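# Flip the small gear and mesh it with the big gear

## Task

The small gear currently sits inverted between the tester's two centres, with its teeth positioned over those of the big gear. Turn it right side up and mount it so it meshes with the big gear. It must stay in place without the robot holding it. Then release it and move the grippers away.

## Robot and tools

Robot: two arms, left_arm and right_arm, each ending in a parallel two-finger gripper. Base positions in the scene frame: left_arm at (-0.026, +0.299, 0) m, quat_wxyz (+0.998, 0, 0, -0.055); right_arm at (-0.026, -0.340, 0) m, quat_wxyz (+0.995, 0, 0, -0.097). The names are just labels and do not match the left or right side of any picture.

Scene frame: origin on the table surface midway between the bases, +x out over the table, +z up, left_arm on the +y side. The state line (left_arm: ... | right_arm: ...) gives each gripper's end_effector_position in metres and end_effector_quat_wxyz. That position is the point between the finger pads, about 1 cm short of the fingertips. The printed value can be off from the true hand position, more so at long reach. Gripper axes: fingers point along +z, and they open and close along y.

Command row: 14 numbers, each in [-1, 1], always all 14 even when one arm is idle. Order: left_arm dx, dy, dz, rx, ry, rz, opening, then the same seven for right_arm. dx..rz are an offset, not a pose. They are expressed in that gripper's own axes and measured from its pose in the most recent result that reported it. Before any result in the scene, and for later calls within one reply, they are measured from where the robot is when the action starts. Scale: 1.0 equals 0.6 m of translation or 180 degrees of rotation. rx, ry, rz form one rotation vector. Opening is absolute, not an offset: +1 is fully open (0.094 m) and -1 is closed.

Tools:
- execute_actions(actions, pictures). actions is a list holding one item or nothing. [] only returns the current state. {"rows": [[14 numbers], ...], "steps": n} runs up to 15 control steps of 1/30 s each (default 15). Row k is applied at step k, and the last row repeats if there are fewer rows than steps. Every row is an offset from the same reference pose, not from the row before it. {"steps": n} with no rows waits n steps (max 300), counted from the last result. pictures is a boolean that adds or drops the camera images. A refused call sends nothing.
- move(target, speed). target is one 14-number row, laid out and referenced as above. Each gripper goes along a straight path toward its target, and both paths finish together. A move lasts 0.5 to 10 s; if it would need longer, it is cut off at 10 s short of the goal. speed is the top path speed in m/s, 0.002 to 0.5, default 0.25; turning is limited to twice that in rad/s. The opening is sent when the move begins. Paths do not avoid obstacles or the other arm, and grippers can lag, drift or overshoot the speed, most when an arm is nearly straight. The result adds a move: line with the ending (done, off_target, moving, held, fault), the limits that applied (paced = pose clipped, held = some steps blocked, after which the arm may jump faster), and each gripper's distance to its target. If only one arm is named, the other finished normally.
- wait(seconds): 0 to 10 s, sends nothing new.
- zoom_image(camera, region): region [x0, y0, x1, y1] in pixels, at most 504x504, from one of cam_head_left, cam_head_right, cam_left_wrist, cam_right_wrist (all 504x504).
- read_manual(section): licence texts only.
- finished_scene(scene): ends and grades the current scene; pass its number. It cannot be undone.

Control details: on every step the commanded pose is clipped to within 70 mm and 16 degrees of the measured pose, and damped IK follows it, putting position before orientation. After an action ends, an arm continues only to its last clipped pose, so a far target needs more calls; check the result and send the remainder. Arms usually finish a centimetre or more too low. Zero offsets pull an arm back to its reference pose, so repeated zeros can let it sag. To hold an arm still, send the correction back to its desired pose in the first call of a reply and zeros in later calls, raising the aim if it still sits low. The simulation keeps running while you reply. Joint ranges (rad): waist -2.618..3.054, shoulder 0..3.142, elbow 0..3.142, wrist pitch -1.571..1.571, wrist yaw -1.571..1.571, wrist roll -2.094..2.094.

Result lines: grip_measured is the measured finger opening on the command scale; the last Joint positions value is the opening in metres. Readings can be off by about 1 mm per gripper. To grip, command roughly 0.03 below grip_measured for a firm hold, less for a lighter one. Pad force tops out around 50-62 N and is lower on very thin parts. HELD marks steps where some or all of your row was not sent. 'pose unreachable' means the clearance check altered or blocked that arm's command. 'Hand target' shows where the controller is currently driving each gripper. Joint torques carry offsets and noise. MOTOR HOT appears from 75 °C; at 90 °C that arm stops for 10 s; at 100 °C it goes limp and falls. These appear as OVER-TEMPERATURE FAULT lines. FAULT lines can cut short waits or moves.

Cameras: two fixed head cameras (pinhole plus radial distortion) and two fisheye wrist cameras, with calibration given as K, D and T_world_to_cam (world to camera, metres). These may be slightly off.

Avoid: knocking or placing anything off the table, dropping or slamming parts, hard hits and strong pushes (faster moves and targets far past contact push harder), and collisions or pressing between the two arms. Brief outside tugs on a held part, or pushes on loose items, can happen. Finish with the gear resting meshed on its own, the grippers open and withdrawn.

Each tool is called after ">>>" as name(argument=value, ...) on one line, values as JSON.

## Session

>>> execute_actions(actions=[])

>>> zoom_image(camera="cam_head_left", region=[130,100,380,300])

>>> zoom_image(camera="cam_head_right", region=[130,100,380,300])

Scene clock: 0.00 s of 4200.00 s.
left_arm: end_effector_position=(+0.3738, -0.1959, +0.3765) grip_measured=+1.000 end_effector_quat_wxyz=(+0.689, +0.693, +0.208, -0.040) | right_arm: end_effector_position=(+0.6081, -0.4673, +0.2154) grip_measured=+1.000 end_effector_quat_wxyz=(-0.450, +0.539, -0.440, +0.560)
Joint positions: left_arm=[-0.624  2.149  2.106 -0.016  0.602  1.254  0.094] | right_arm=[-0.077  2.229  1.49   0.773 -0.262 -1.771  0.094]
Joint velocities: left_arm=[ 0.017 -0.012 -0.012 -0.051 -0.022 -0.007  0.   ] | right_arm=[ 0.007 -0.012 -0.012  0.022  0.051 -0.081  0.   ]
Joint torques (N m, as the arm reports them, + toward a larger angle): no reading
Motor temperatures (°C, as the motors report them): left_arm=[29 49 35 36 26 26] | right_arm=[27 48 35 30 28 29]
Hand target (left_arm): +0.371, -0.193, +0.389; +0.695, +0.688, +0.205, -0.039
Hand target (right_arm): +0.608, -0.467, +0.224; -0.454, +0.534, -0.437, +0.563
camera_calibration (this result's frames):
cam_left_wrist: T_world_to_cam=[[-0.615524, -0.0851593, -0.783504, 0.499881], [0.500791, 0.725378, -0.472265, 0.154533], [0.608554, -0.683063, -0.40384, -0.087791], [0, 0, 0, 1]] pos_world=[0.283726, -0.129492, 0.429186]
cam_right_wrist: T_world_to_cam=[[-0.00374332, -0.0913728, 0.99581, -0.250468], [-0.569024, -0.818684, -0.0772592, 0.0256705], [0.822313, -0.566929, -0.0489287, -0.651442], [0, 0, 0, 1]] pos_world=[0.549358, -0.371191, 0.219528]

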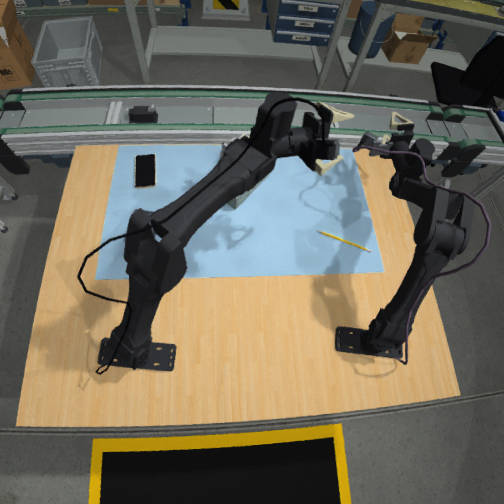

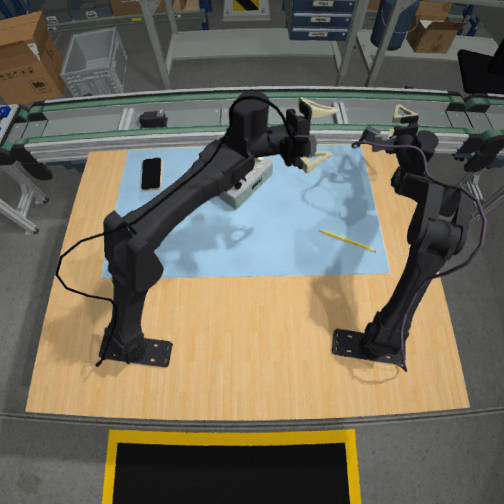

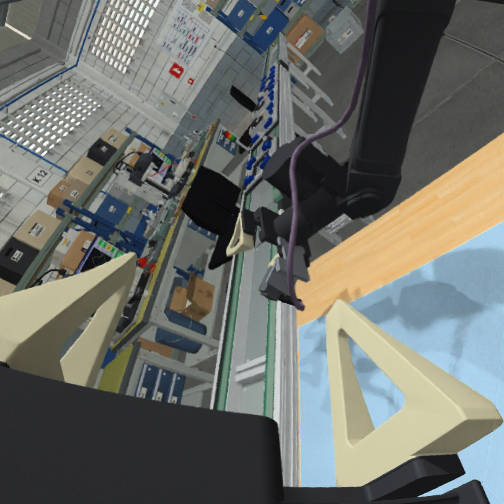

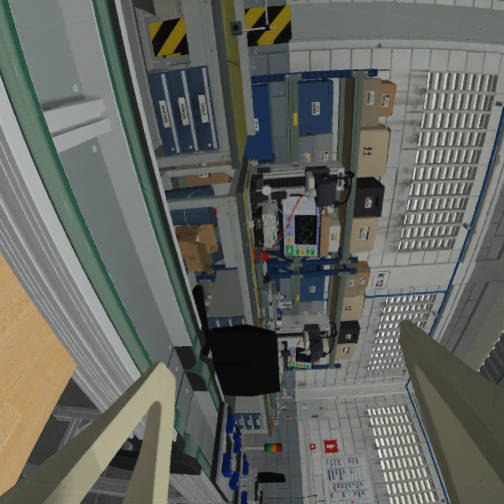

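Region (130, 100, 380, 300) of cam_head_left's 504x504 image, scaled by 2.016, with more detail than that image has; it fills the top 403 rows of this view, and the rest is white.

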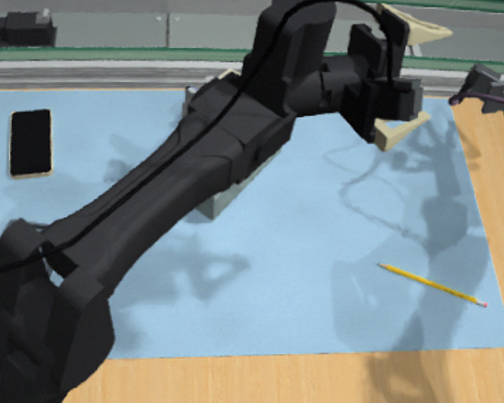

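Region (130, 100, 380, 300) of cam_head_right's 504x504 image, scaled by 2.016, with more detail than that image has; it fills the top 403 rows of this view, and the rest is white.

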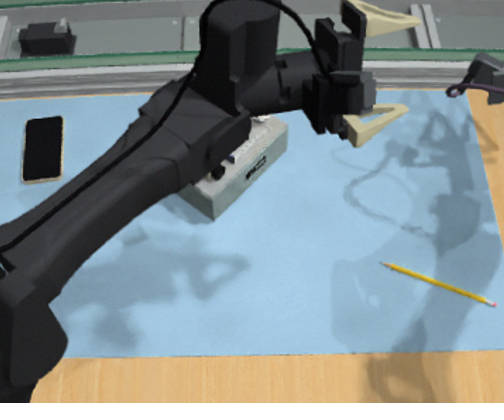

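>>> move(target=[0.08,0,-0.55,0,0,-0.39,-0.3,-0.2,-0.15,-0.25,0,0,0.56,-0.3])

>>> move(target=[0.3,0,0,-0.14,0,0,-0.3,0,0.25,0.05,-0.5,0,0,-0.3])

>>> zoom_image(camera="cam_head_left", region=[180,110,310,240])

Scene clock: 10.90 s of 4200.00 s.
left_arm: end_effector_position=(+0.3449, +0.1337, +0.3706) grip_measured=-0.298 end_effector_quat_wxyz=(+0.540, +0.444, +0.575, -0.425) | right_arm: end_effector_position=(+0.4604, -0.3345, +0.2731) grip_measured=-0.298 end_effector_quat_wxyz=(+0.722, -0.007, +0.692, -0.011)
Joint positions: left_arm=[ 0.128  1.522  1.341 -0.059  1.336  0.224  0.033] | right_arm=[ 0.213  1.558  0.822  0.78   0.025 -0.027  0.033]
Joint velocities: left_arm=[-0.002 -0.012 -0.007  0.022  0.007 -0.051 -0.001] | right_arm=[-0.007 -0.022 -0.007 -0.022  0.007  0.007  0.   ]
Joint torques (N m, as the arm reports them, + toward a larger angle): left_arm=[ 0.63 -8.66  7.61  0.77  0.35  0.01] | right_arm=[ 0.57 -8.93  4.32  1.5   0.09  0.06]
Motor temperatures (°C, as the motors report them): left_arm=[29 54 37 37 26 26] | right_arm=[27 51 36 32 28 29]
Hand target (left_arm): +0.336, +0.134, +0.377; +0.541, +0.449, +0.569, -0.427
Hand target (right_arm): +0.455, -0.333, +0.273; +0.719, -0.004, +0.695, -0.010
Off the commanded pose (left_arm): 0.007 m, 1 deg.
Off the commanded pose (right_arm): 0.005 m, 1 deg.
After step 90, 3.77 s passed at rest.
move: done
camera_calibration (this result's frames):
cam_left_wrist: T_world_to_cam=[[-0.919242, -0.227465, 0.321333, 0.21988], [-0.393692, 0.528402, -0.752195, 0.365765], [0.00130535, -0.817955, -0.575281, 0.443582], [0, 0, 0, 1]] pos_world=[0.345542, 0.219574, 0.459656]
cam_right_wrist: T_world_to_cam=[[0.036338, -0.962125, -0.270175, -0.2603], [-0.52888, 0.210874, -0.822082, 0.584112], [0.847919, 0.172763, -0.501186, -0.0926869], [0, 0, 0, 1]] pos_world=[0.396975, -0.357602, 0.363408]

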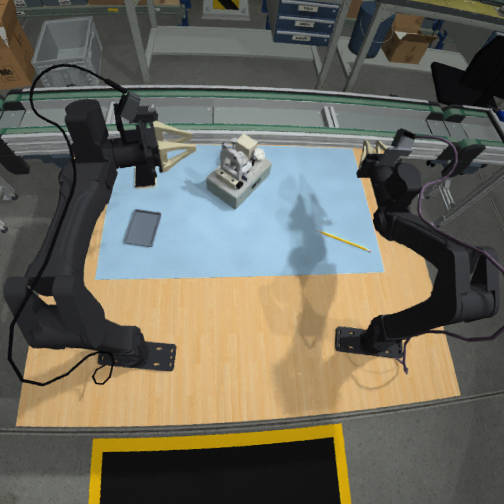

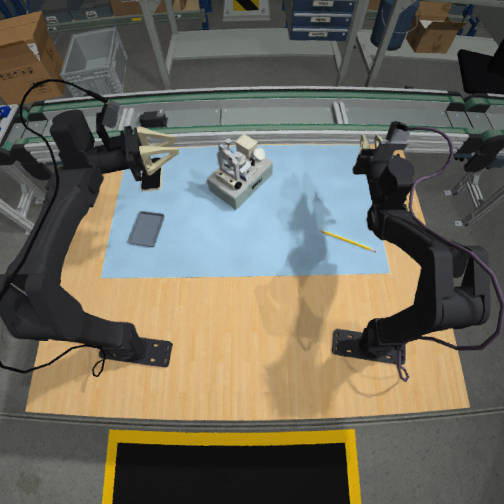

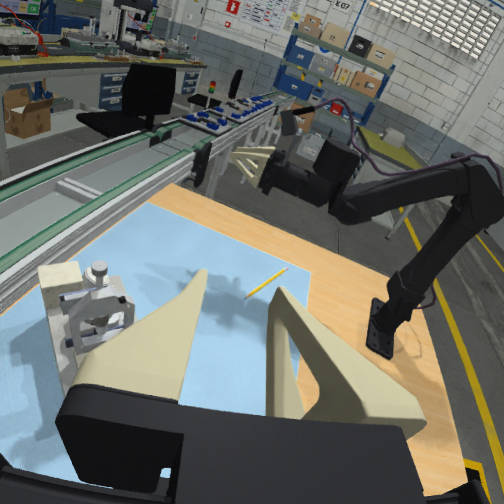

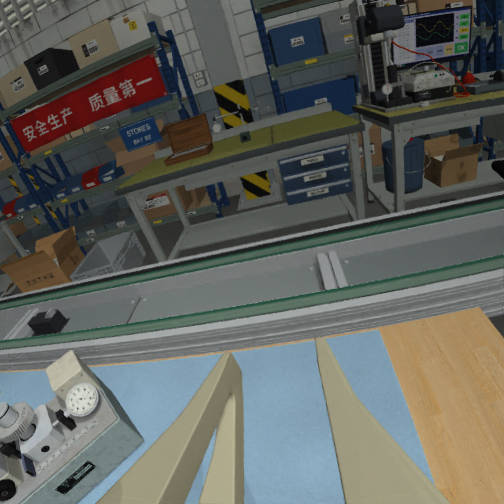

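Scene clock: 14.67 s of 4200.00 s.
left_arm: end_effector_position=(+0.3421, +0.1445, +0.1945) grip_measured=-0.298 end_effector_quat_wxyz=(+0.625, +0.318, +0.652, -0.290) | right_arm: end_effector_position=(+0.4921, -0.1838, +0.2651) grip_measured=-0.298 end_effector_quat_wxyz=(-0.525, +0.492, -0.507, -0.474)
Joint positions: left_arm=[0.041 1.505 0.508 0.923 0.817 0.073 0.033] | right_arm=[ 0.15   2.274  1.81   0.479 -1.548 -0.021  0.033]
Joint velocities: left_arm=[ 0.002  0.007 -0.002 -0.022 -0.007 -0.051 -0.   ] | right_arm=[-0.022 -0.002 -0.017 -0.051 -0.007  0.066  0.001]
Joint torques (N m, as the arm reports them, + toward a larger angle): left_arm=[-0.9  -5.24  5.54  1.18 -0.06 -0.07] | right_arm=[  0.28 -12.51   7.25   0.97  -0.08   0.05]
Motor temperatures (°C, as the motors report them): left_arm=[29 54 37 38 26 26] | right_arm=[27 51 36 32 28 29]
Hand target (left_arm): +0.341, +0.143, +0.191; +0.624, +0.315, +0.653, -0.290
Hand target (right_arm): +0.492, -0.182, +0.271; +0.524, -0.498, +0.502, +0.475
Off the commanded pose (left_arm): 0.004 m, 0 deg.
Off the commanded pose (right_arm): 0.006 m, 4 deg.
joint sent to its limit (right arm) — the command would take joint 5 (wrist yaw) past its lower limit, so that joint was sent only as far as its limit.
move: off_target (right_arm)
camera_calibration (this result's frames):
cam_left_wrist: T_world_to_cam=[[-0.74571, -0.597456, 0.294895, 0.275588], [-0.560977, 0.324213, -0.761703, 0.315067], [0.359475, -0.733439, -0.576927, 0.216665], [0, 0, 0, 1]] pos_world=[0.304368, 0.221413, 0.283718]
cam_right_wrist: T_world_to_cam=[[0.96448, -0.0336073, -0.26201, -0.406885], [-0.23672, -0.550138, -0.800819, 0.273193], [-0.117228, 0.834397, -0.538553, 0.456871], [0, 0, 0, 1]] pos_world=[0.510661, -0.244593, 0.358219]

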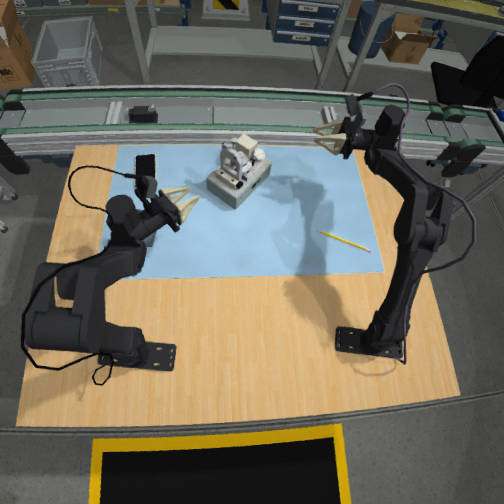

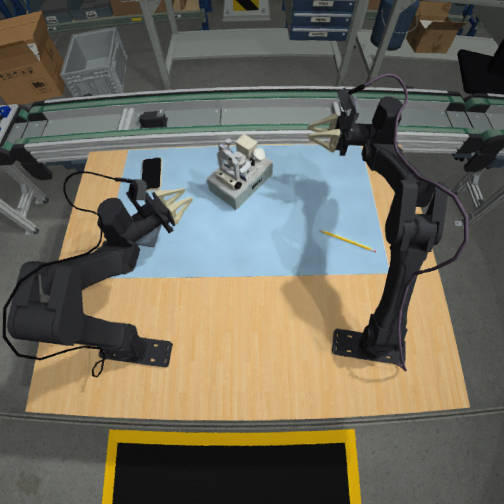

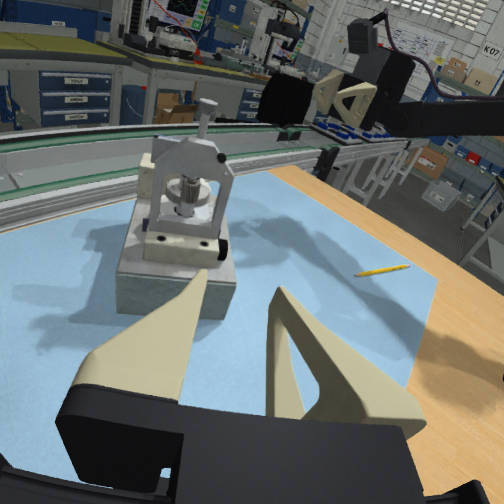

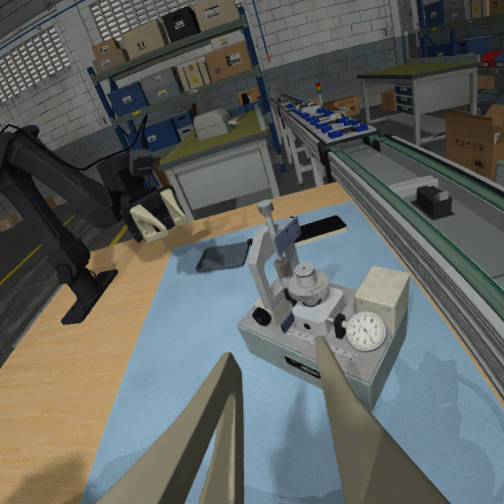

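Region (180, 110, 310, 240) of cam_head_left's 504x504 image, scaled by 3.877, with more detail than that image has.

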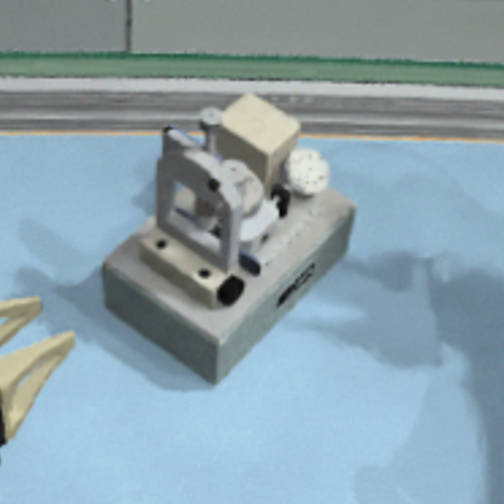

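>>> move(target=[0.05,0.057,0.185,-0.045,-0.015,0,-0.3,0.015,0.022,0.28,-0.02,0,0,-0.3], speed=0.15)

Scene clock: 23.53 s of 4200.00 s.
left_arm: end_effector_position=(+0.4326, +0.0861, +0.1475) grip_measured=-0.298 end_effector_quat_wxyz=(+0.646, +0.267, +0.668, -0.254) | right_arm: end_effector_position=(+0.4832, -0.0148, +0.2506) grip_measured=-0.298 end_effector_quat_wxyz=(-0.504, +0.508, -0.492, -0.496)
Joint positions: left_arm=[-0.164  1.975  0.786  1.149  0.482  0.024  0.033] | right_arm=[ 0.473  2.395  1.966  0.432 -1.3   -0.022  0.033]
Joint velocities: left_arm=[ 0.002  0.007  0.017 -0.051 -0.051  0.007 -0.   ] | right_arm=[ 0.002  0.012  0.007 -0.007 -0.022  0.022  0.   ]
Joint torques (N m, as the arm reports them, + toward a larger angle): left_arm=[-0.63 -9.    8.33  1.34 -0.09 -0.09] | right_arm=[ -0.38 -13.64   7.64   1.     0.07  -0.07]
Motor temperatures (°C, as the motors report them): left_arm=[29 52 37 38 26 26] | right_arm=[27 52 37 32 28 29]
Hand target (left_arm): +0.439, +0.084, +0.160; +0.661, +0.265, +0.655, -0.251
Hand target (right_arm): +0.488, -0.016, +0.256; +0.510, -0.507, +0.492, +0.490
Off the commanded pose (left_arm): 0.014 m, 2 deg.
Off the commanded pose (right_arm): 0.009 m, 1 deg.
After step 90, 4.17 s passed at rest.
move: off_target (left_arm)
camera_calibration (this result's frames):
cam_left_wrist: T_world_to_cam=[[-0.660807, -0.684771, 0.307282, 0.29094], [-0.596924, 0.2313, -0.768233, 0.373454], [0.454989, -0.691078, -0.561601, 0.0669095], [0, 0, 0, 1]] pos_world=[0.384736, 0.159087, 0.235075]
cam_right_wrist: T_world_to_cam=[[0.961109, 0.0385702, -0.273462, -0.390855], [-0.204478, -0.566183, -0.798515, 0.336084], [-0.185629, 0.823377, -0.536277, 0.339332], [0, 0, 0, 1]] pos_world=[0.507365, -0.0740372, 0.34346]

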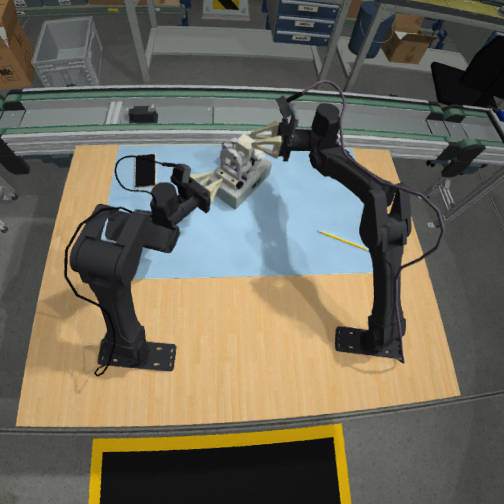

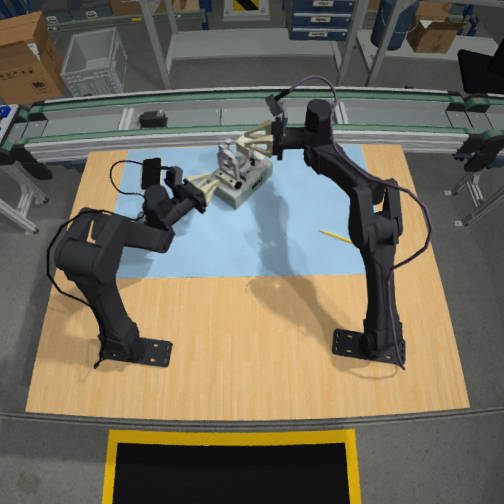

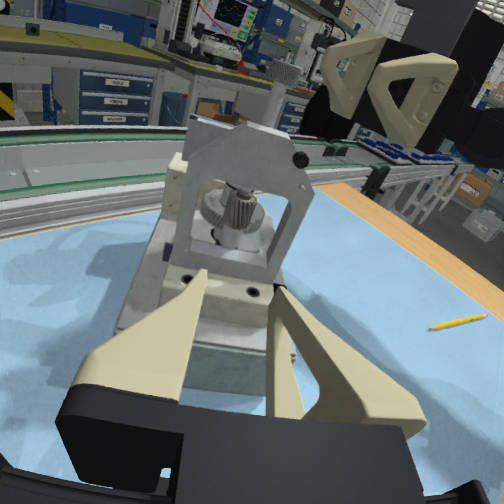

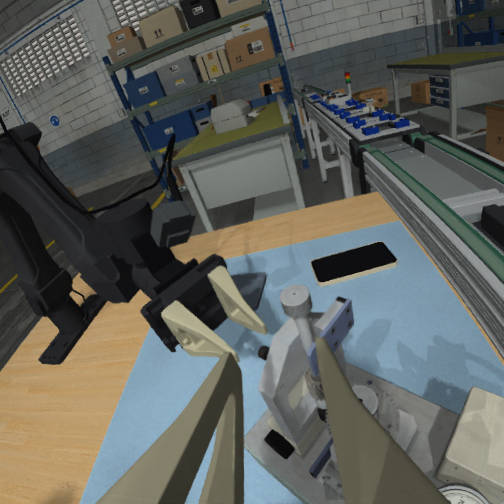

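>>> move(target=[-0.03,0,0.09,0,-0.02,0,-0.4,0,-0.022,0.06,0,0,0,-0.1], speed=0.06)

Scene clock: 28.13 s of 4200.00 s.
left_arm: end_effector_position=(+0.4672, +0.0524, +0.1559) grip_measured=-0.398 end_effector_quat_wxyz=(+0.660, +0.262, +0.652, -0.264) | right_arm: end_effector_position=(+0.4943, +0.0179, +0.2453) grip_measured=-0.102 end_effector_quat_wxyz=(-0.503, +0.507, -0.492, -0.498)
Joint positions: left_arm=[-0.22   2.098  0.982  1.13   0.433 -0.003  0.028] | right_arm=[ 0.524  2.504  2.14   0.367 -1.252 -0.017  0.042]
Joint velocities: left_arm=[-0.007  0.002 -0.002  0.007 -0.066 -0.037 -0.   ] | right_arm=[-0.007 -0.012  0.007 -0.037  0.022  0.037  0.002]
Joint torques (N m, as the arm reports them, + toward a larger angle): left_arm=[ -0.63 -10.29   8.81   1.23  -0.15  -0.02] | right_arm=[  0.39 -14.27   7.54   1.09   0.09  -0.01]
Motor temperatures (°C, as the motors report them): left_arm=[29 52 38 39 26 26] | right_arm=[27 53 37 32 28 29]
Hand target (left_arm): +0.472, +0.049, +0.164; +0.667, +0.259, +0.647, -0.263
Hand target (right_arm): +0.496, +0.021, +0.251; +0.505, -0.507, +0.491, +0.496
Off the commanded pose (left_arm): 0.010 m, 1 deg.
Off the commanded pose (right_arm): 0.007 m, 0 deg.
After step 90, 0.27 s passed at rest.
move: done
camera_calibration (this result's frames):
cam_left_wrist: T_world_to_cam=[[-0.675452, -0.669227, 0.309677, 0.293844], [-0.570759, 0.208566, -0.794188, 0.40136], [0.466904, -0.713187, -0.522844, 0.0221771], [0, 0, 0, 1]] pos_world=[0.417203, 0.128755, 0.239354]
cam_right_wrist: T_world_to_cam=[[0.959937, 0.040922, -0.277213, -0.40278], [-0.206315, -0.566223, -0.798014, 0.35344], [-0.189621, 0.823236, -0.535095, 0.313354], [0, 0, 0, 1]] pos_world=[0.518981, -0.0413557, 0.338069]

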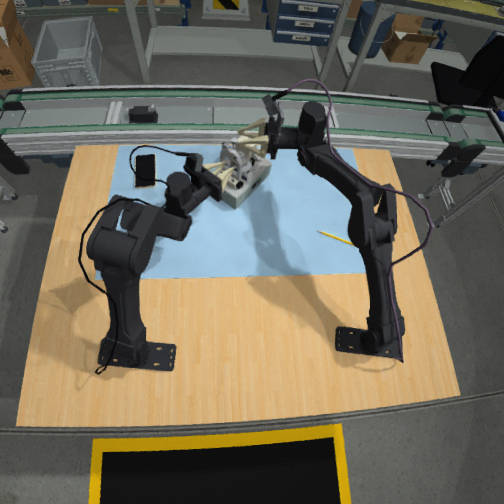

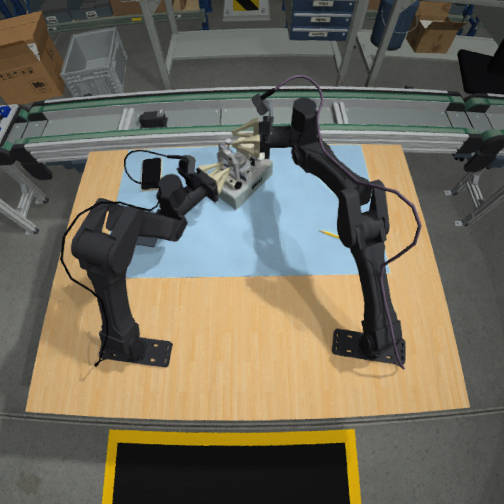

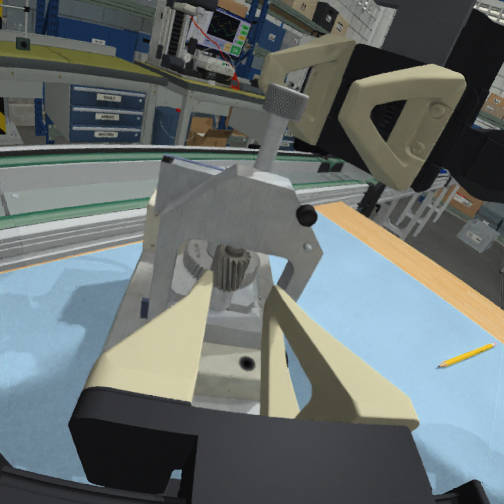

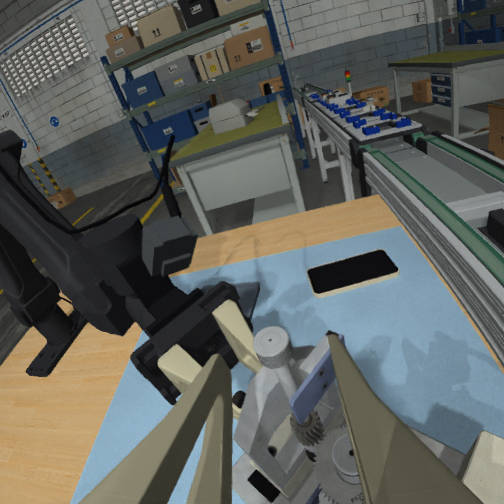

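>>> move(target=[-0.004,0.012,0.06,0,0,0,-0.35,-0.002,0,0.037,0,0,0,-0.1], speed=0.04)

Scene clock: 32.10 s of 4200.00 s.
left_arm: end_effector_position=(+0.4934, +0.0371, +0.1502) grip_measured=-0.352 end_effector_quat_wxyz=(+0.653, +0.264, +0.658, -0.266) | right_arm: end_effector_position=(+0.4926, +0.0358, +0.2430) grip_measured=-0.102 end_effector_quat_wxyz=(-0.503, +0.508, -0.491, -0.498)
Joint positions: left_arm=[-0.233  2.181  1.127  1.049  0.426 -0.004  0.03 ] | right_arm=[ 0.555  2.532  2.182  0.356 -1.222 -0.016  0.042]
Joint velocities: left_arm=[-0.012  0.017  0.002 -0.022 -0.051  0.037  0.   ] | right_arm=[-0.007 -0.017 -0.012 -0.037 -0.007 -0.037 -0.003]
Joint torques (N m, as the arm reports them, + toward a larger angle): left_arm=[ -0.94 -11.49   9.07   1.13  -0.13  -0.02] | right_arm=[  0.45 -14.25   7.6    1.1    0.07   0.04]
Motor temperatures (°C, as the motors report them): left_arm=[29 53 38 39 26 26] | right_arm=[27 53 37 32 28 29]
Hand target (left_arm): +0.498, +0.033, +0.159; +0.660, +0.263, +0.652, -0.264
Hand target (right_arm): +0.494, +0.040, +0.246; +0.503, -0.507, +0.492, +0.498
Off the commanded pose (left_arm): 0.011 m, 1 deg.
Off the commanded pose (right_arm): 0.006 m, 0 deg.
move: off_target (left_arm)
camera_calibration (this result's frames):
cam_left_wrist: T_world_to_cam=[[-0.673768, -0.667168, 0.317685, 0.300909], [-0.583388, 0.216397, -0.782835, 0.419249], [0.453536, -0.712783, -0.535019, 0.00452596], [0, 0, 0, 1]] pos_world=[0.445275, 0.113259, 0.23503]
cam_right_wrist: T_world_to_cam=[[0.960447, 0.0426753, -0.275172, -0.403317], [-0.203789, -0.565706, -0.799029, 0.360359], [-0.189765, 0.823502, -0.534634, 0.296966], [0, 0, 0, 1]] pos_world=[0.517156, -0.0234833, 0.335724]

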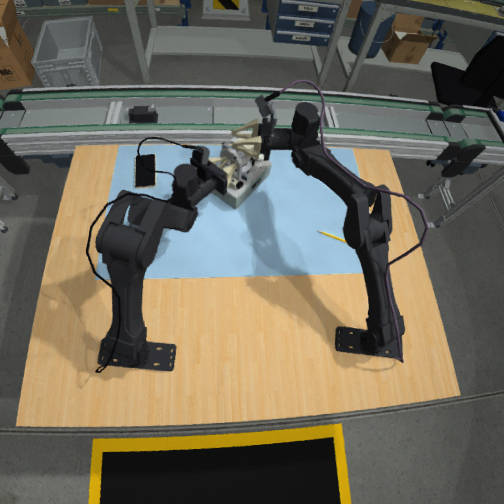

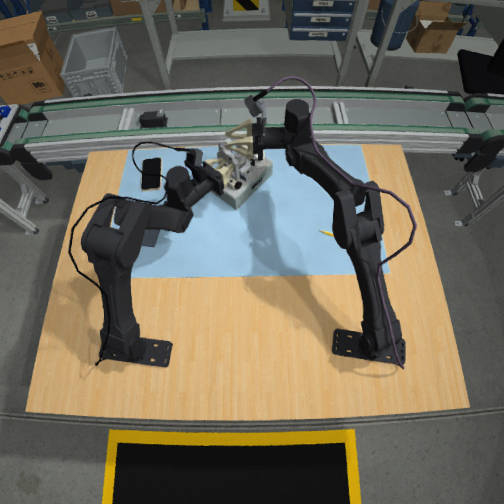

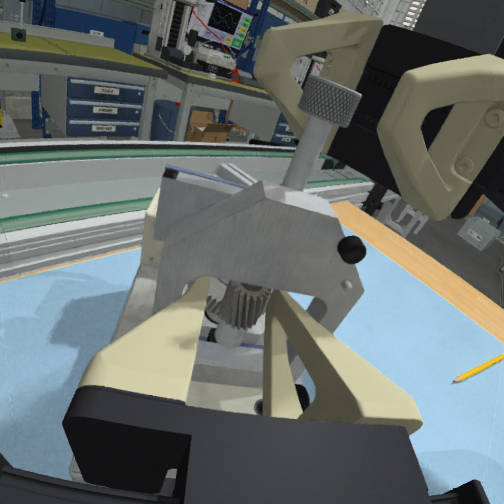

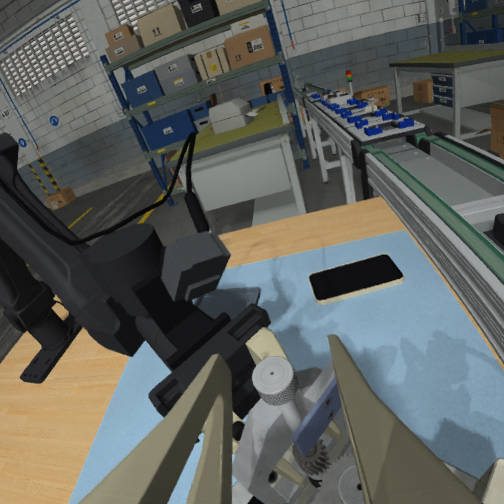

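>>> move(target=[-0.016,-0.002,0.02,0,0,0,-0.35,-0.002,-0.002,0.014,0,0,0,-0.1], speed=0.03)

>>> move(target=[-0.014,0,0,0,0,0,-0.7,-0.005,0,0,0,0,0,-0.78])

>>> execute_actions(actions=[{"rows":[[-0.014,0,0,0,0,0,-0.7,-0.04,0,0,0,0,-0.02,-0.78],[-0.014,0,0,0,0,0,-0.7,-0.06,0,0,0,0,-0.03,-0.78],[-0.014,0,0,0,0,0,-0.7,-0.08,0,0,0,-0.01,-0.04,-0.78],[-0.014,0,0,0,0,0,-0.7,-0.1,0,0,0,-0.015,-0.045,-0.78],[-0.014,0,0,0,0,0,-0.7,-0.115,-0.004,0,0,-0.018,-0.05,-0.78]]}])

Scene clock: 39.83 s of 4200.00 s.
left_arm: end_effector_position=(+0.4959, +0.0311, +0.1505) grip_measured=-0.352 end_effector_quat_wxyz=(+0.645, +0.266, +0.664, -0.269) | right_arm: end_effector_position=(+0.4926, +0.0402, +0.2332) grip_measured=-0.102 end_effector_quat_wxyz=(-0.497, +0.506, -0.496, -0.501)
Joint positions: left_arm=[-0.241  2.181  1.154  1.002  0.425 -0.004  0.03 ] | right_arm=[ 0.562  2.548  2.182  0.354 -1.216 -0.016  0.042]
Joint velocities: left_arm=[-0.012 -0.007 -0.017  0.007  0.007  0.051 -0.001] | right_arm=[ 0.007 -0.007 -0.002  0.051 -0.022 -0.022 -0.001]
Joint torques (N m, as the arm reports them, + toward a larger angle): left_arm=[ -0.54 -11.33   9.27   1.21  -0.16  -0.02] | right_arm=[  0.59 -14.96   7.95   1.12   0.07   0.03]
Motor temperatures (°C, as the motors report them): left_arm=[29 55 39 39 26 26] | right_arm=[27 54 38 32 28 29]
Hand target (left_arm): +0.501, +0.028, +0.160; +0.653, +0.264, +0.658, -0.266
Hand target (right_arm): +0.493, +0.044, +0.244; +0.503, -0.508, +0.491, +0.498
Off the commanded pose (left_arm): 0.011 m, 1 deg.
Off the commanded pose (right_arm): 0.012 m, 1 deg.
After step 90, 3.80 s passed at rest.
move: off_target (left_arm, right_arm)
camera_calibration (this result's frames):
cam_left_wrist: T_world_to_cam=[[-0.672342, -0.664723, 0.325729, 0.296552], [-0.596351, 0.225704, -0.77034, 0.426433], [0.438545, -0.71218, -0.548159, 0.00861804], [0, 0, 0, 1]] pos_world=[0.449909, 0.107015, 0.236627]
cam_right_wrist: T_world_to_cam=[[0.955535, 0.0422798, -0.291832, -0.399882], [-0.216522, -0.571236, -0.791712, 0.359882], [-0.200178, 0.819696, -0.536682, 0.293867], [0, 0, 0, 1]] pos_world=[0.518849, -0.0183966, 0.325938]

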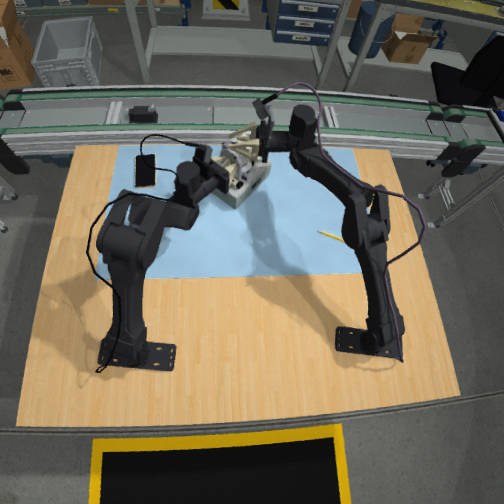

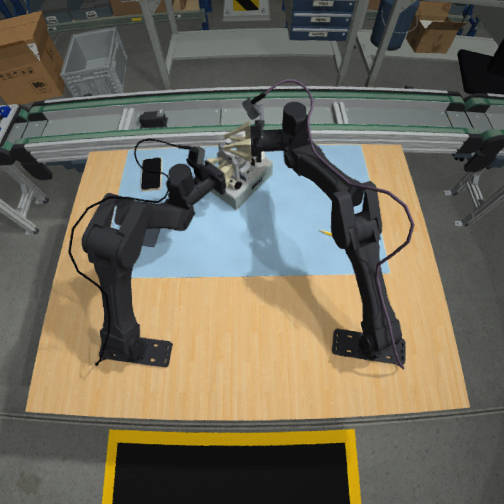

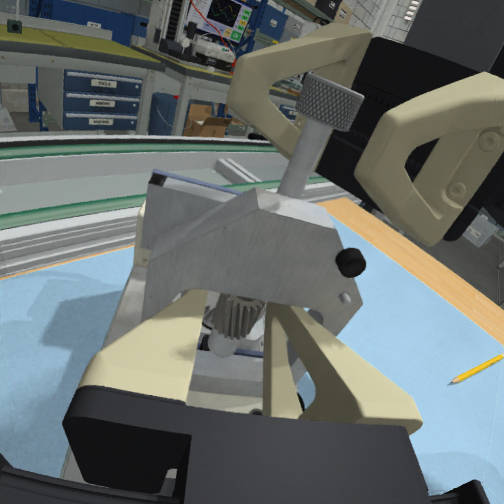

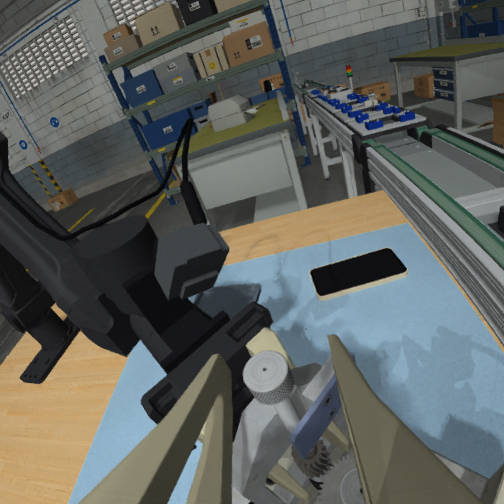

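Scene clock: 40.53 s of 4200.00 s.
left_arm: end_effector_position=(+0.4962, +0.0315, +0.1500) grip_measured=-0.637 end_effector_quat_wxyz=(+0.645, +0.266, +0.665, -0.267) | right_arm: end_effector_position=(+0.4908, +0.0402, +0.2333) grip_measured=-0.694 end_effector_quat_wxyz=(-0.494, +0.508, -0.494, -0.504)
Joint positions: left_arm=[-0.241  2.181  1.154  1.     0.422 -0.001  0.017] | right_arm=[ 0.562  2.548  2.182  0.354 -1.226 -0.017  0.014]
Joint velocities: left_arm=[-0.007 -0.007  0.032 -0.007  0.022 -0.007 -0.001] | right_arm=[ 0.007 -0.002 -0.012 -0.037 -0.022 -0.081 -0.001]
Joint torques (N m, as the arm reports them, + toward a larger angle): left_arm=[ -0.04 -13.26   7.35   0.98   0.07  -0.03] | right_arm=[ -0.04 -15.42   5.93   1.17   0.1    0.01]
Motor temperatures (°C, as the motors report them): left_arm=[29 55 39 39 26 26] | right_arm=[27 54 38 32 28 29]
Hand target (left_arm): +0.496, +0.031, +0.159; +0.645, +0.266, +0.664, -0.269
Hand target (right_arm): +0.493, +0.040, +0.236; +0.497, -0.506, +0.496, +0.501
Off the commanded pose (left_arm): 0.009 m, 0 deg.
Off the commanded pose (right_arm): 0.003 m, 1 deg.
move: done
camera_calibration (this result's frames):
cam_left_wrist: T_world_to_cam=[[-0.670478, -0.667668, 0.323541, 0.296704], [-0.59674, 0.226169, -0.769902, 0.42633], [0.440864, -0.709272, -0.550066, 0.00753281], [0, 0, 0, 1]] pos_world=[0.45002, 0.10702, 0.23638]
cam_right_wrist: T_world_to_cam=[[0.955167, 0.0517907, -0.291503, -0.398464], [-0.210578, -0.573261, -0.791851, 0.356693], [-0.208118, 0.817734, -0.536654, 0.29752], [0, 0, 0, 1]] pos_world=[0.517631, -0.0181777, 0.32596]

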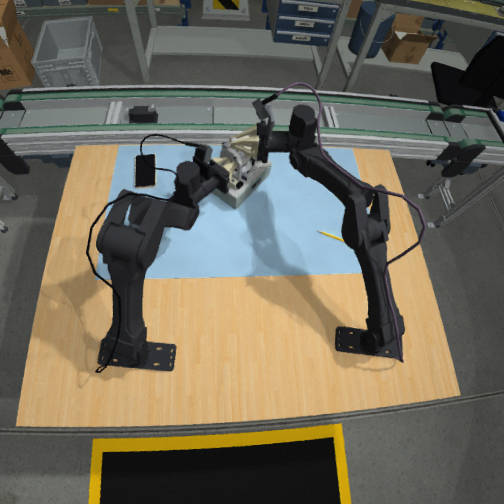

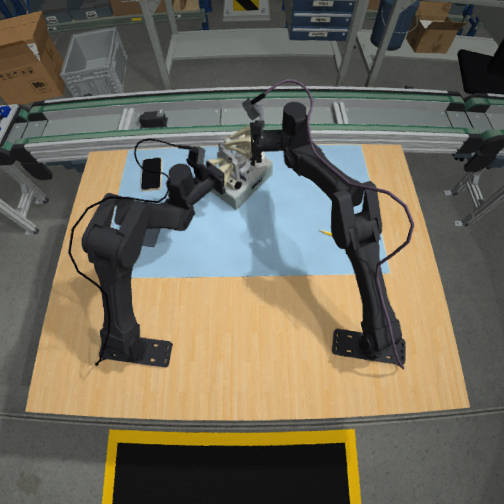

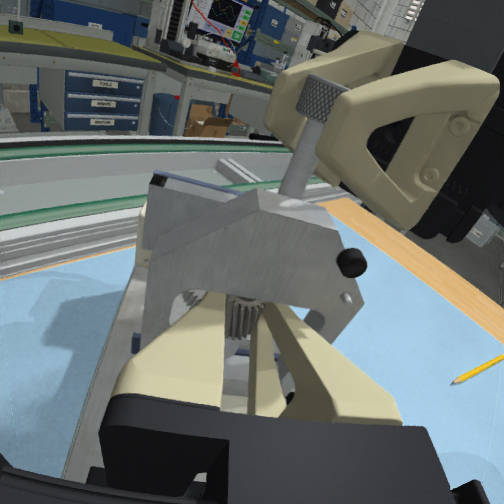

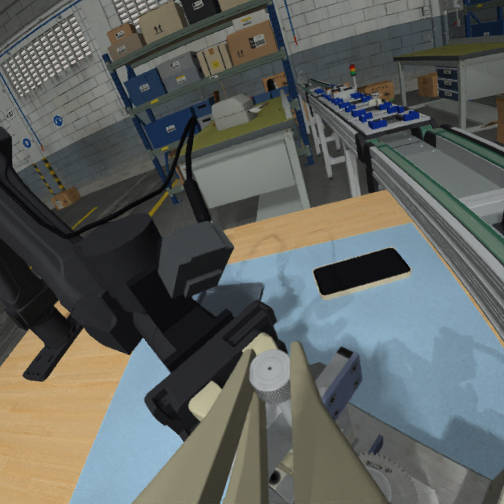

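Scene clock: 41.03 s of 4200.00 s.
left_arm: end_effector_position=(+0.4962, +0.0315, +0.1499) grip_measured=-0.637 end_effector_quat_wxyz=(+0.645, +0.266, +0.665, -0.267) | right_arm: end_effector_position=(+0.4902, +0.0405, +0.2502) grip_measured=-0.694 end_effector_quat_wxyz=(-0.493, +0.516, -0.484, -0.506)
Joint positions: left_arm=[-0.241  2.181  1.154  1.     0.422  0.001  0.017] | right_arm=[ 0.561  2.556  2.261  0.292 -1.247 -0.022  0.014]
Joint velocities: left_arm=[-0.007 -0.002  0.002  0.007  0.007 -0.007 -0.001] | right_arm=[ 0.012  0.032  0.022 -0.022 -0.037  0.007 -0.   ]
Joint torques (N m, as the arm reports them, + toward a larger angle): left_arm=[  0.03 -13.28   7.06   1.01   0.02   0.04] | right_arm=[ -0.12 -18.27   9.88   1.71   0.2    0.06]
Motor temperatures (°C, as the motors report them): left_arm=[29 55 39 39 26 26] | right_arm=[27 54 38 32 28 29]
Hand target (left_arm): +0.496, +0.031, +0.158; +0.646, +0.266, +0.664, -0.267
Hand target (right_arm): +0.488, +0.038, +0.302; +0.546, -0.531, +0.439, +0.477
Off the commanded pose (left_arm): 0.008 m, 0 deg.
Off the commanded pose (right_arm): 0.052 m, 9 deg.
Steps of this call (steps 1 to 15: all 15 steps of this action). Readings (end_effector_position):
1: left_arm (+0.4962, +0.0315, +0.1499) | right_arm (+0.4908, +0.0402, +0.2337)
2: left_arm (+0.4962, +0.0315, +0.1499) | right_arm (+0.4908, +0.0403, +0.2345)
4: left_arm (+0.4962, +0.0315, +0.1499) | right_arm (+0.4905, +0.0404, +0.2367)
8: left_arm (+0.4962, +0.0315, +0.1499) | right_arm (+0.4902, +0.0405, +0.2473)
15: the state above
camera_calibration (this result's frames):
cam_left_wrist: T_world_to_cam=[[-0.670639, -0.667956, 0.322611, 0.29696], [-0.596394, 0.226918, -0.76995, 0.426072], [0.441086, -0.708761, -0.550545, 0.00743108], [0, 0, 0, 1]] pos_world=[0.449982, 0.10694, 0.236343]
cam_right_wrist: T_world_to_cam=[[0.957672, 0.0717653, -0.278773, -0.398139], [-0.188795, -0.574467, -0.796457, 0.360672], [-0.217304, 0.815376, -0.536602, 0.310815], [0, 0, 0, 1]] pos_world=[0.516921, -0.0176647, 0.343053]

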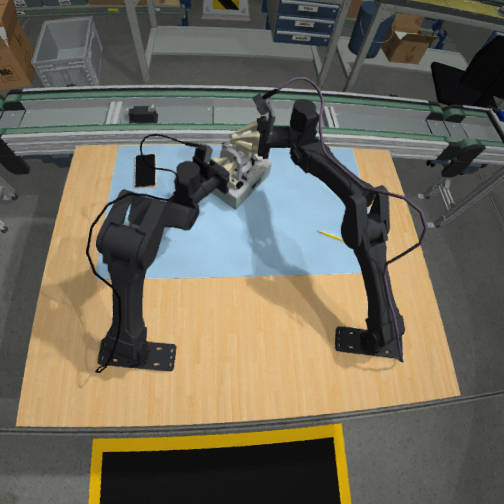

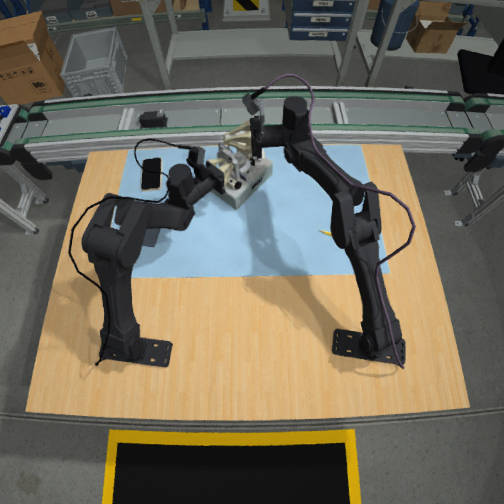

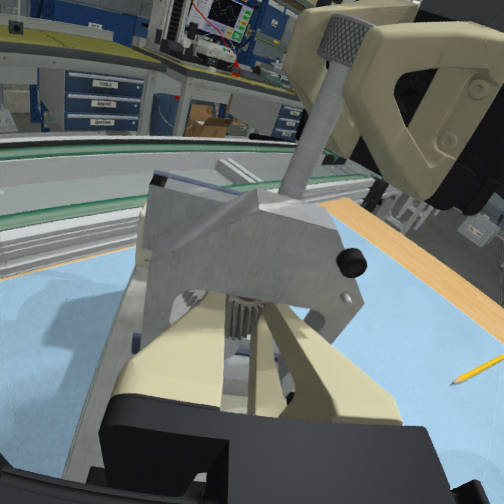

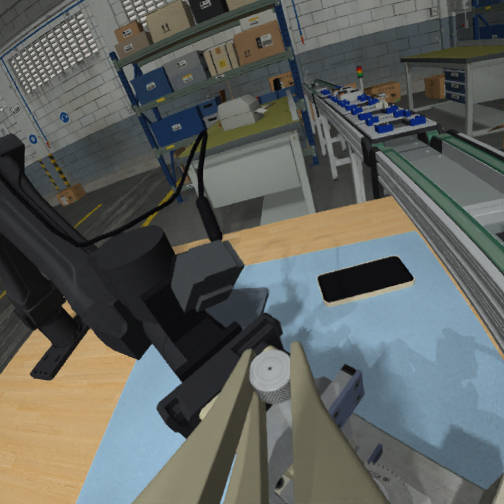

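Seated = 0.2333; axis (0.4962,0.0315).

>>> execute_actions(actions=[{"rows":[[-0.035,0,0.004,0,-0.02,0,-0.7,-0.085,0.003,0,0,-0.015,-0.047,-0.78]]}], pictures=false)

>>> execute_actions(actions=[{"rows":[[-0.02,0,-0.025,0,0,0,-0.7,-0.085,0.003,0,0,-0.015,-0.047,-0.78]]}])

Scene clock: 47.53 s of 4200.00 s.
left_arm: end_effector_position=(+0.4963, +0.0315, +0.1519) grip_measured=-0.637 end_effector_quat_wxyz=(+0.645, +0.259, +0.665, -0.274) | right_arm: end_effector_position=(+0.4900, +0.0405, +0.2485) grip_measured=-0.694 end_effector_quat_wxyz=(-0.492, +0.516, -0.485, -0.506)
Joint positions: left_arm=[-0.241  2.181  1.154  1.008  0.422 -0.022  0.017] | right_arm=[ 0.561  2.557  2.261  0.283 -1.249 -0.029  0.014]
Joint velocities: left_arm=[-0.002 -0.017 -0.012 -0.007 -0.007 -0.022 -0.   ] | right_arm=[ 0.012  0.002  0.017 -0.007 -0.022  0.037 -0.001]
Joint torques (N m, as the arm reports them, + toward a larger angle): left_arm=[ -0.15 -12.32   7.95   1.6    0.01  -0.07] | right_arm=[  0.05 -18.67   9.33   1.67   0.01  -0.07]
Motor temperatures (°C, as the motors report them): left_arm=[29 57 39 39 26 26] | right_arm=[27 56 39 33 28 29]
Hand target (left_arm): +0.498, +0.030, +0.171; +0.666, +0.258, +0.644, -0.275
Hand target (right_arm): +0.484, +0.039, +0.300; +0.540, -0.538, +0.434, +0.480
Off the commanded pose (left_arm): 0.019 m, 3 deg.
Off the commanded pose (right_arm): 0.053 m, 9 deg.
Steps of this call (steps 1 to 90: nothing new was sent; then 3.00 s passed at rest; steps 91 to 105: all 15 steps of this action). Readings (end_effector_position):
91: left_arm (+0.4963, +0.0315, +0.1510) | right_arm (+0.4900, +0.0405, +0.2494)
92: left_arm (+0.4963, +0.0315, +0.1515) | right_arm (+0.4900, +0.0405, +0.2492)
94: left_arm (+0.4963, +0.0315, +0.1517) | right_arm (+0.4900, +0.0405, +0.2490)
98: left_arm (+0.4963, +0.0315, +0.1518) | right_arm (+0.4900, +0.0405, +0.2487)
105: the state above

Scene clock: 48.03 s of 4200.00 s.
left_arm: end_effector_position=(+0.4885, +0.0394, +0.1537) grip_measured=-0.637 end_effector_quat_wxyz=(+0.639, +0.256, +0.672, -0.272) | right_arm: end_effector_position=(+0.4900, +0.0405, +0.2477) grip_measured=-0.694 end_effector_quat_wxyz=(-0.491, +0.517, -0.486, -0.506)
Joint positions: left_arm=[-0.233  2.135  1.106  0.991  0.423 -0.022  0.017] | right_arm=[ 0.561  2.557  2.261  0.277 -1.249 -0.035  0.014]
Joint velocities: left_arm=[-0.002  0.002  0.017  0.081  0.022 -0.066 -0.003] | right_arm=[-0.007  0.002 -0.007 -0.007 -0.066 -0.007 -0.   ]
Joint torques (N m, as the arm reports them, + toward a larger angle): left_arm=[  0.55 -13.01   5.98   1.25   0.15   0.01] | right_arm=[  0.06 -18.48   9.4    1.64   0.01  -0.05]
Motor temperatures (°C, as the motors report them): left_arm=[29 57 39 39 26 26] | right_arm=[27 57 39 33 28 29]
Hand target (left_arm): +0.486, +0.042, +0.164; +0.645, +0.259, +0.665, -0.274
Hand target (right_arm): +0.484, +0.039, +0.298; +0.539, -0.539, +0.435, +0.480
Off the commanded pose (left_arm): 0.011 m, 1 deg.
Off the commanded pose (right_arm): 0.052 m, 9 deg.
Steps of this call (steps 1 to 15: all 15 steps of this action). Readings (end_effector_position):
1: left_arm (+0.4954, +0.0327, +0.1514) | right_arm (+0.4900, +0.0405, +0.2484)
2: left_arm (+0.4937, +0.0342, +0.1530) | right_arm (+0.4900, +0.0405, +0.2483)
4: left_arm (+0.4907, +0.0372, +0.1571) | right_arm (+0.4900, +0.0405, +0.2481)
8: left_arm (+0.4892, +0.0393, +0.1572) | right_arm (+0.4900, +0.0405, +0.2479)
15: the state above
camera_calibration (this result's frames):
cam_left_wrist: T_world_to_cam=[[-0.656749, -0.668696, 0.348606, 0.285021], [-0.618164, 0.212609, -0.75675, 0.43173], [0.431919, -0.712491, -0.552994, 0.0235253], [0, 0, 0, 1]] pos_world=[0.443906, 0.115565, 0.240361]
cam_right_wrist: T_world_to_cam=[[0.956871, 0.0721534, -0.281412, -0.397604], [-0.189543, -0.579043, -0.792958, 0.358324], [-0.220164, 0.812098, -0.540393, 0.311862], [0, 0, 0, 1]] pos_world=[0.517034, -0.0170888, 0.340774]

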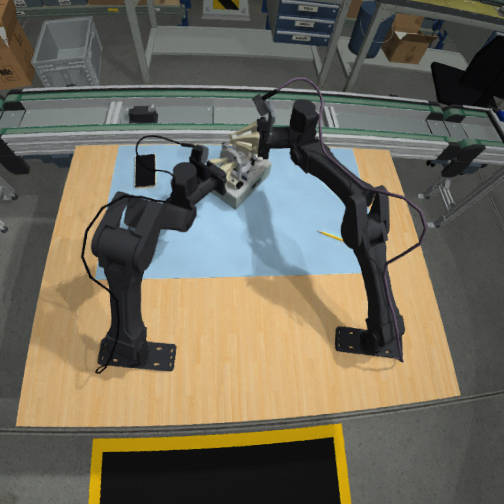

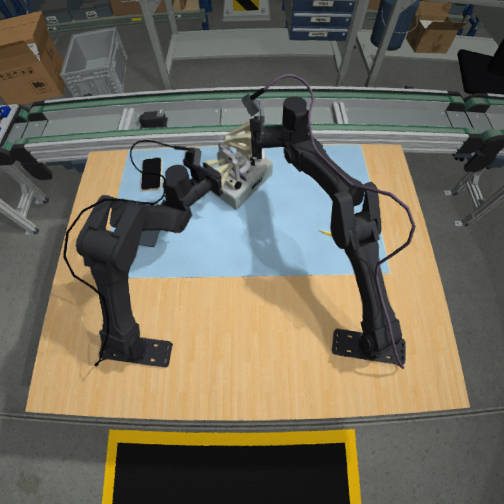

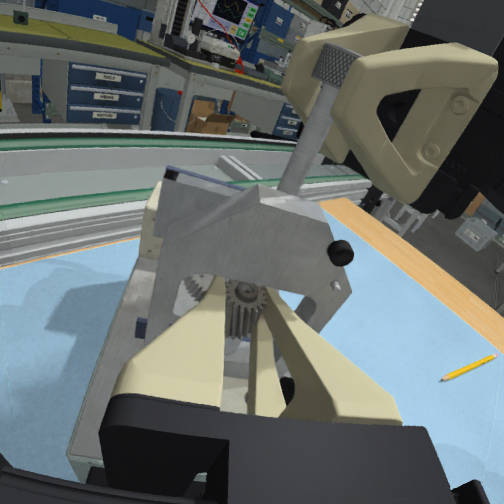

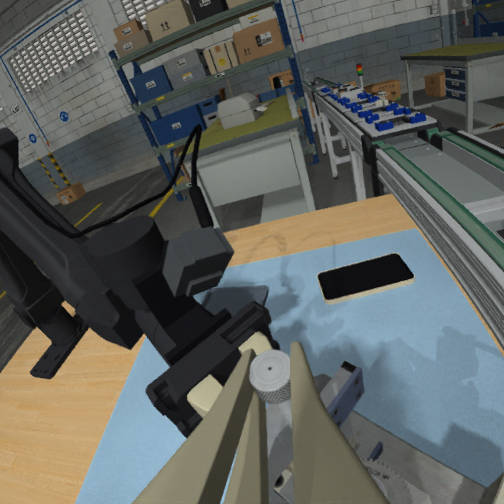

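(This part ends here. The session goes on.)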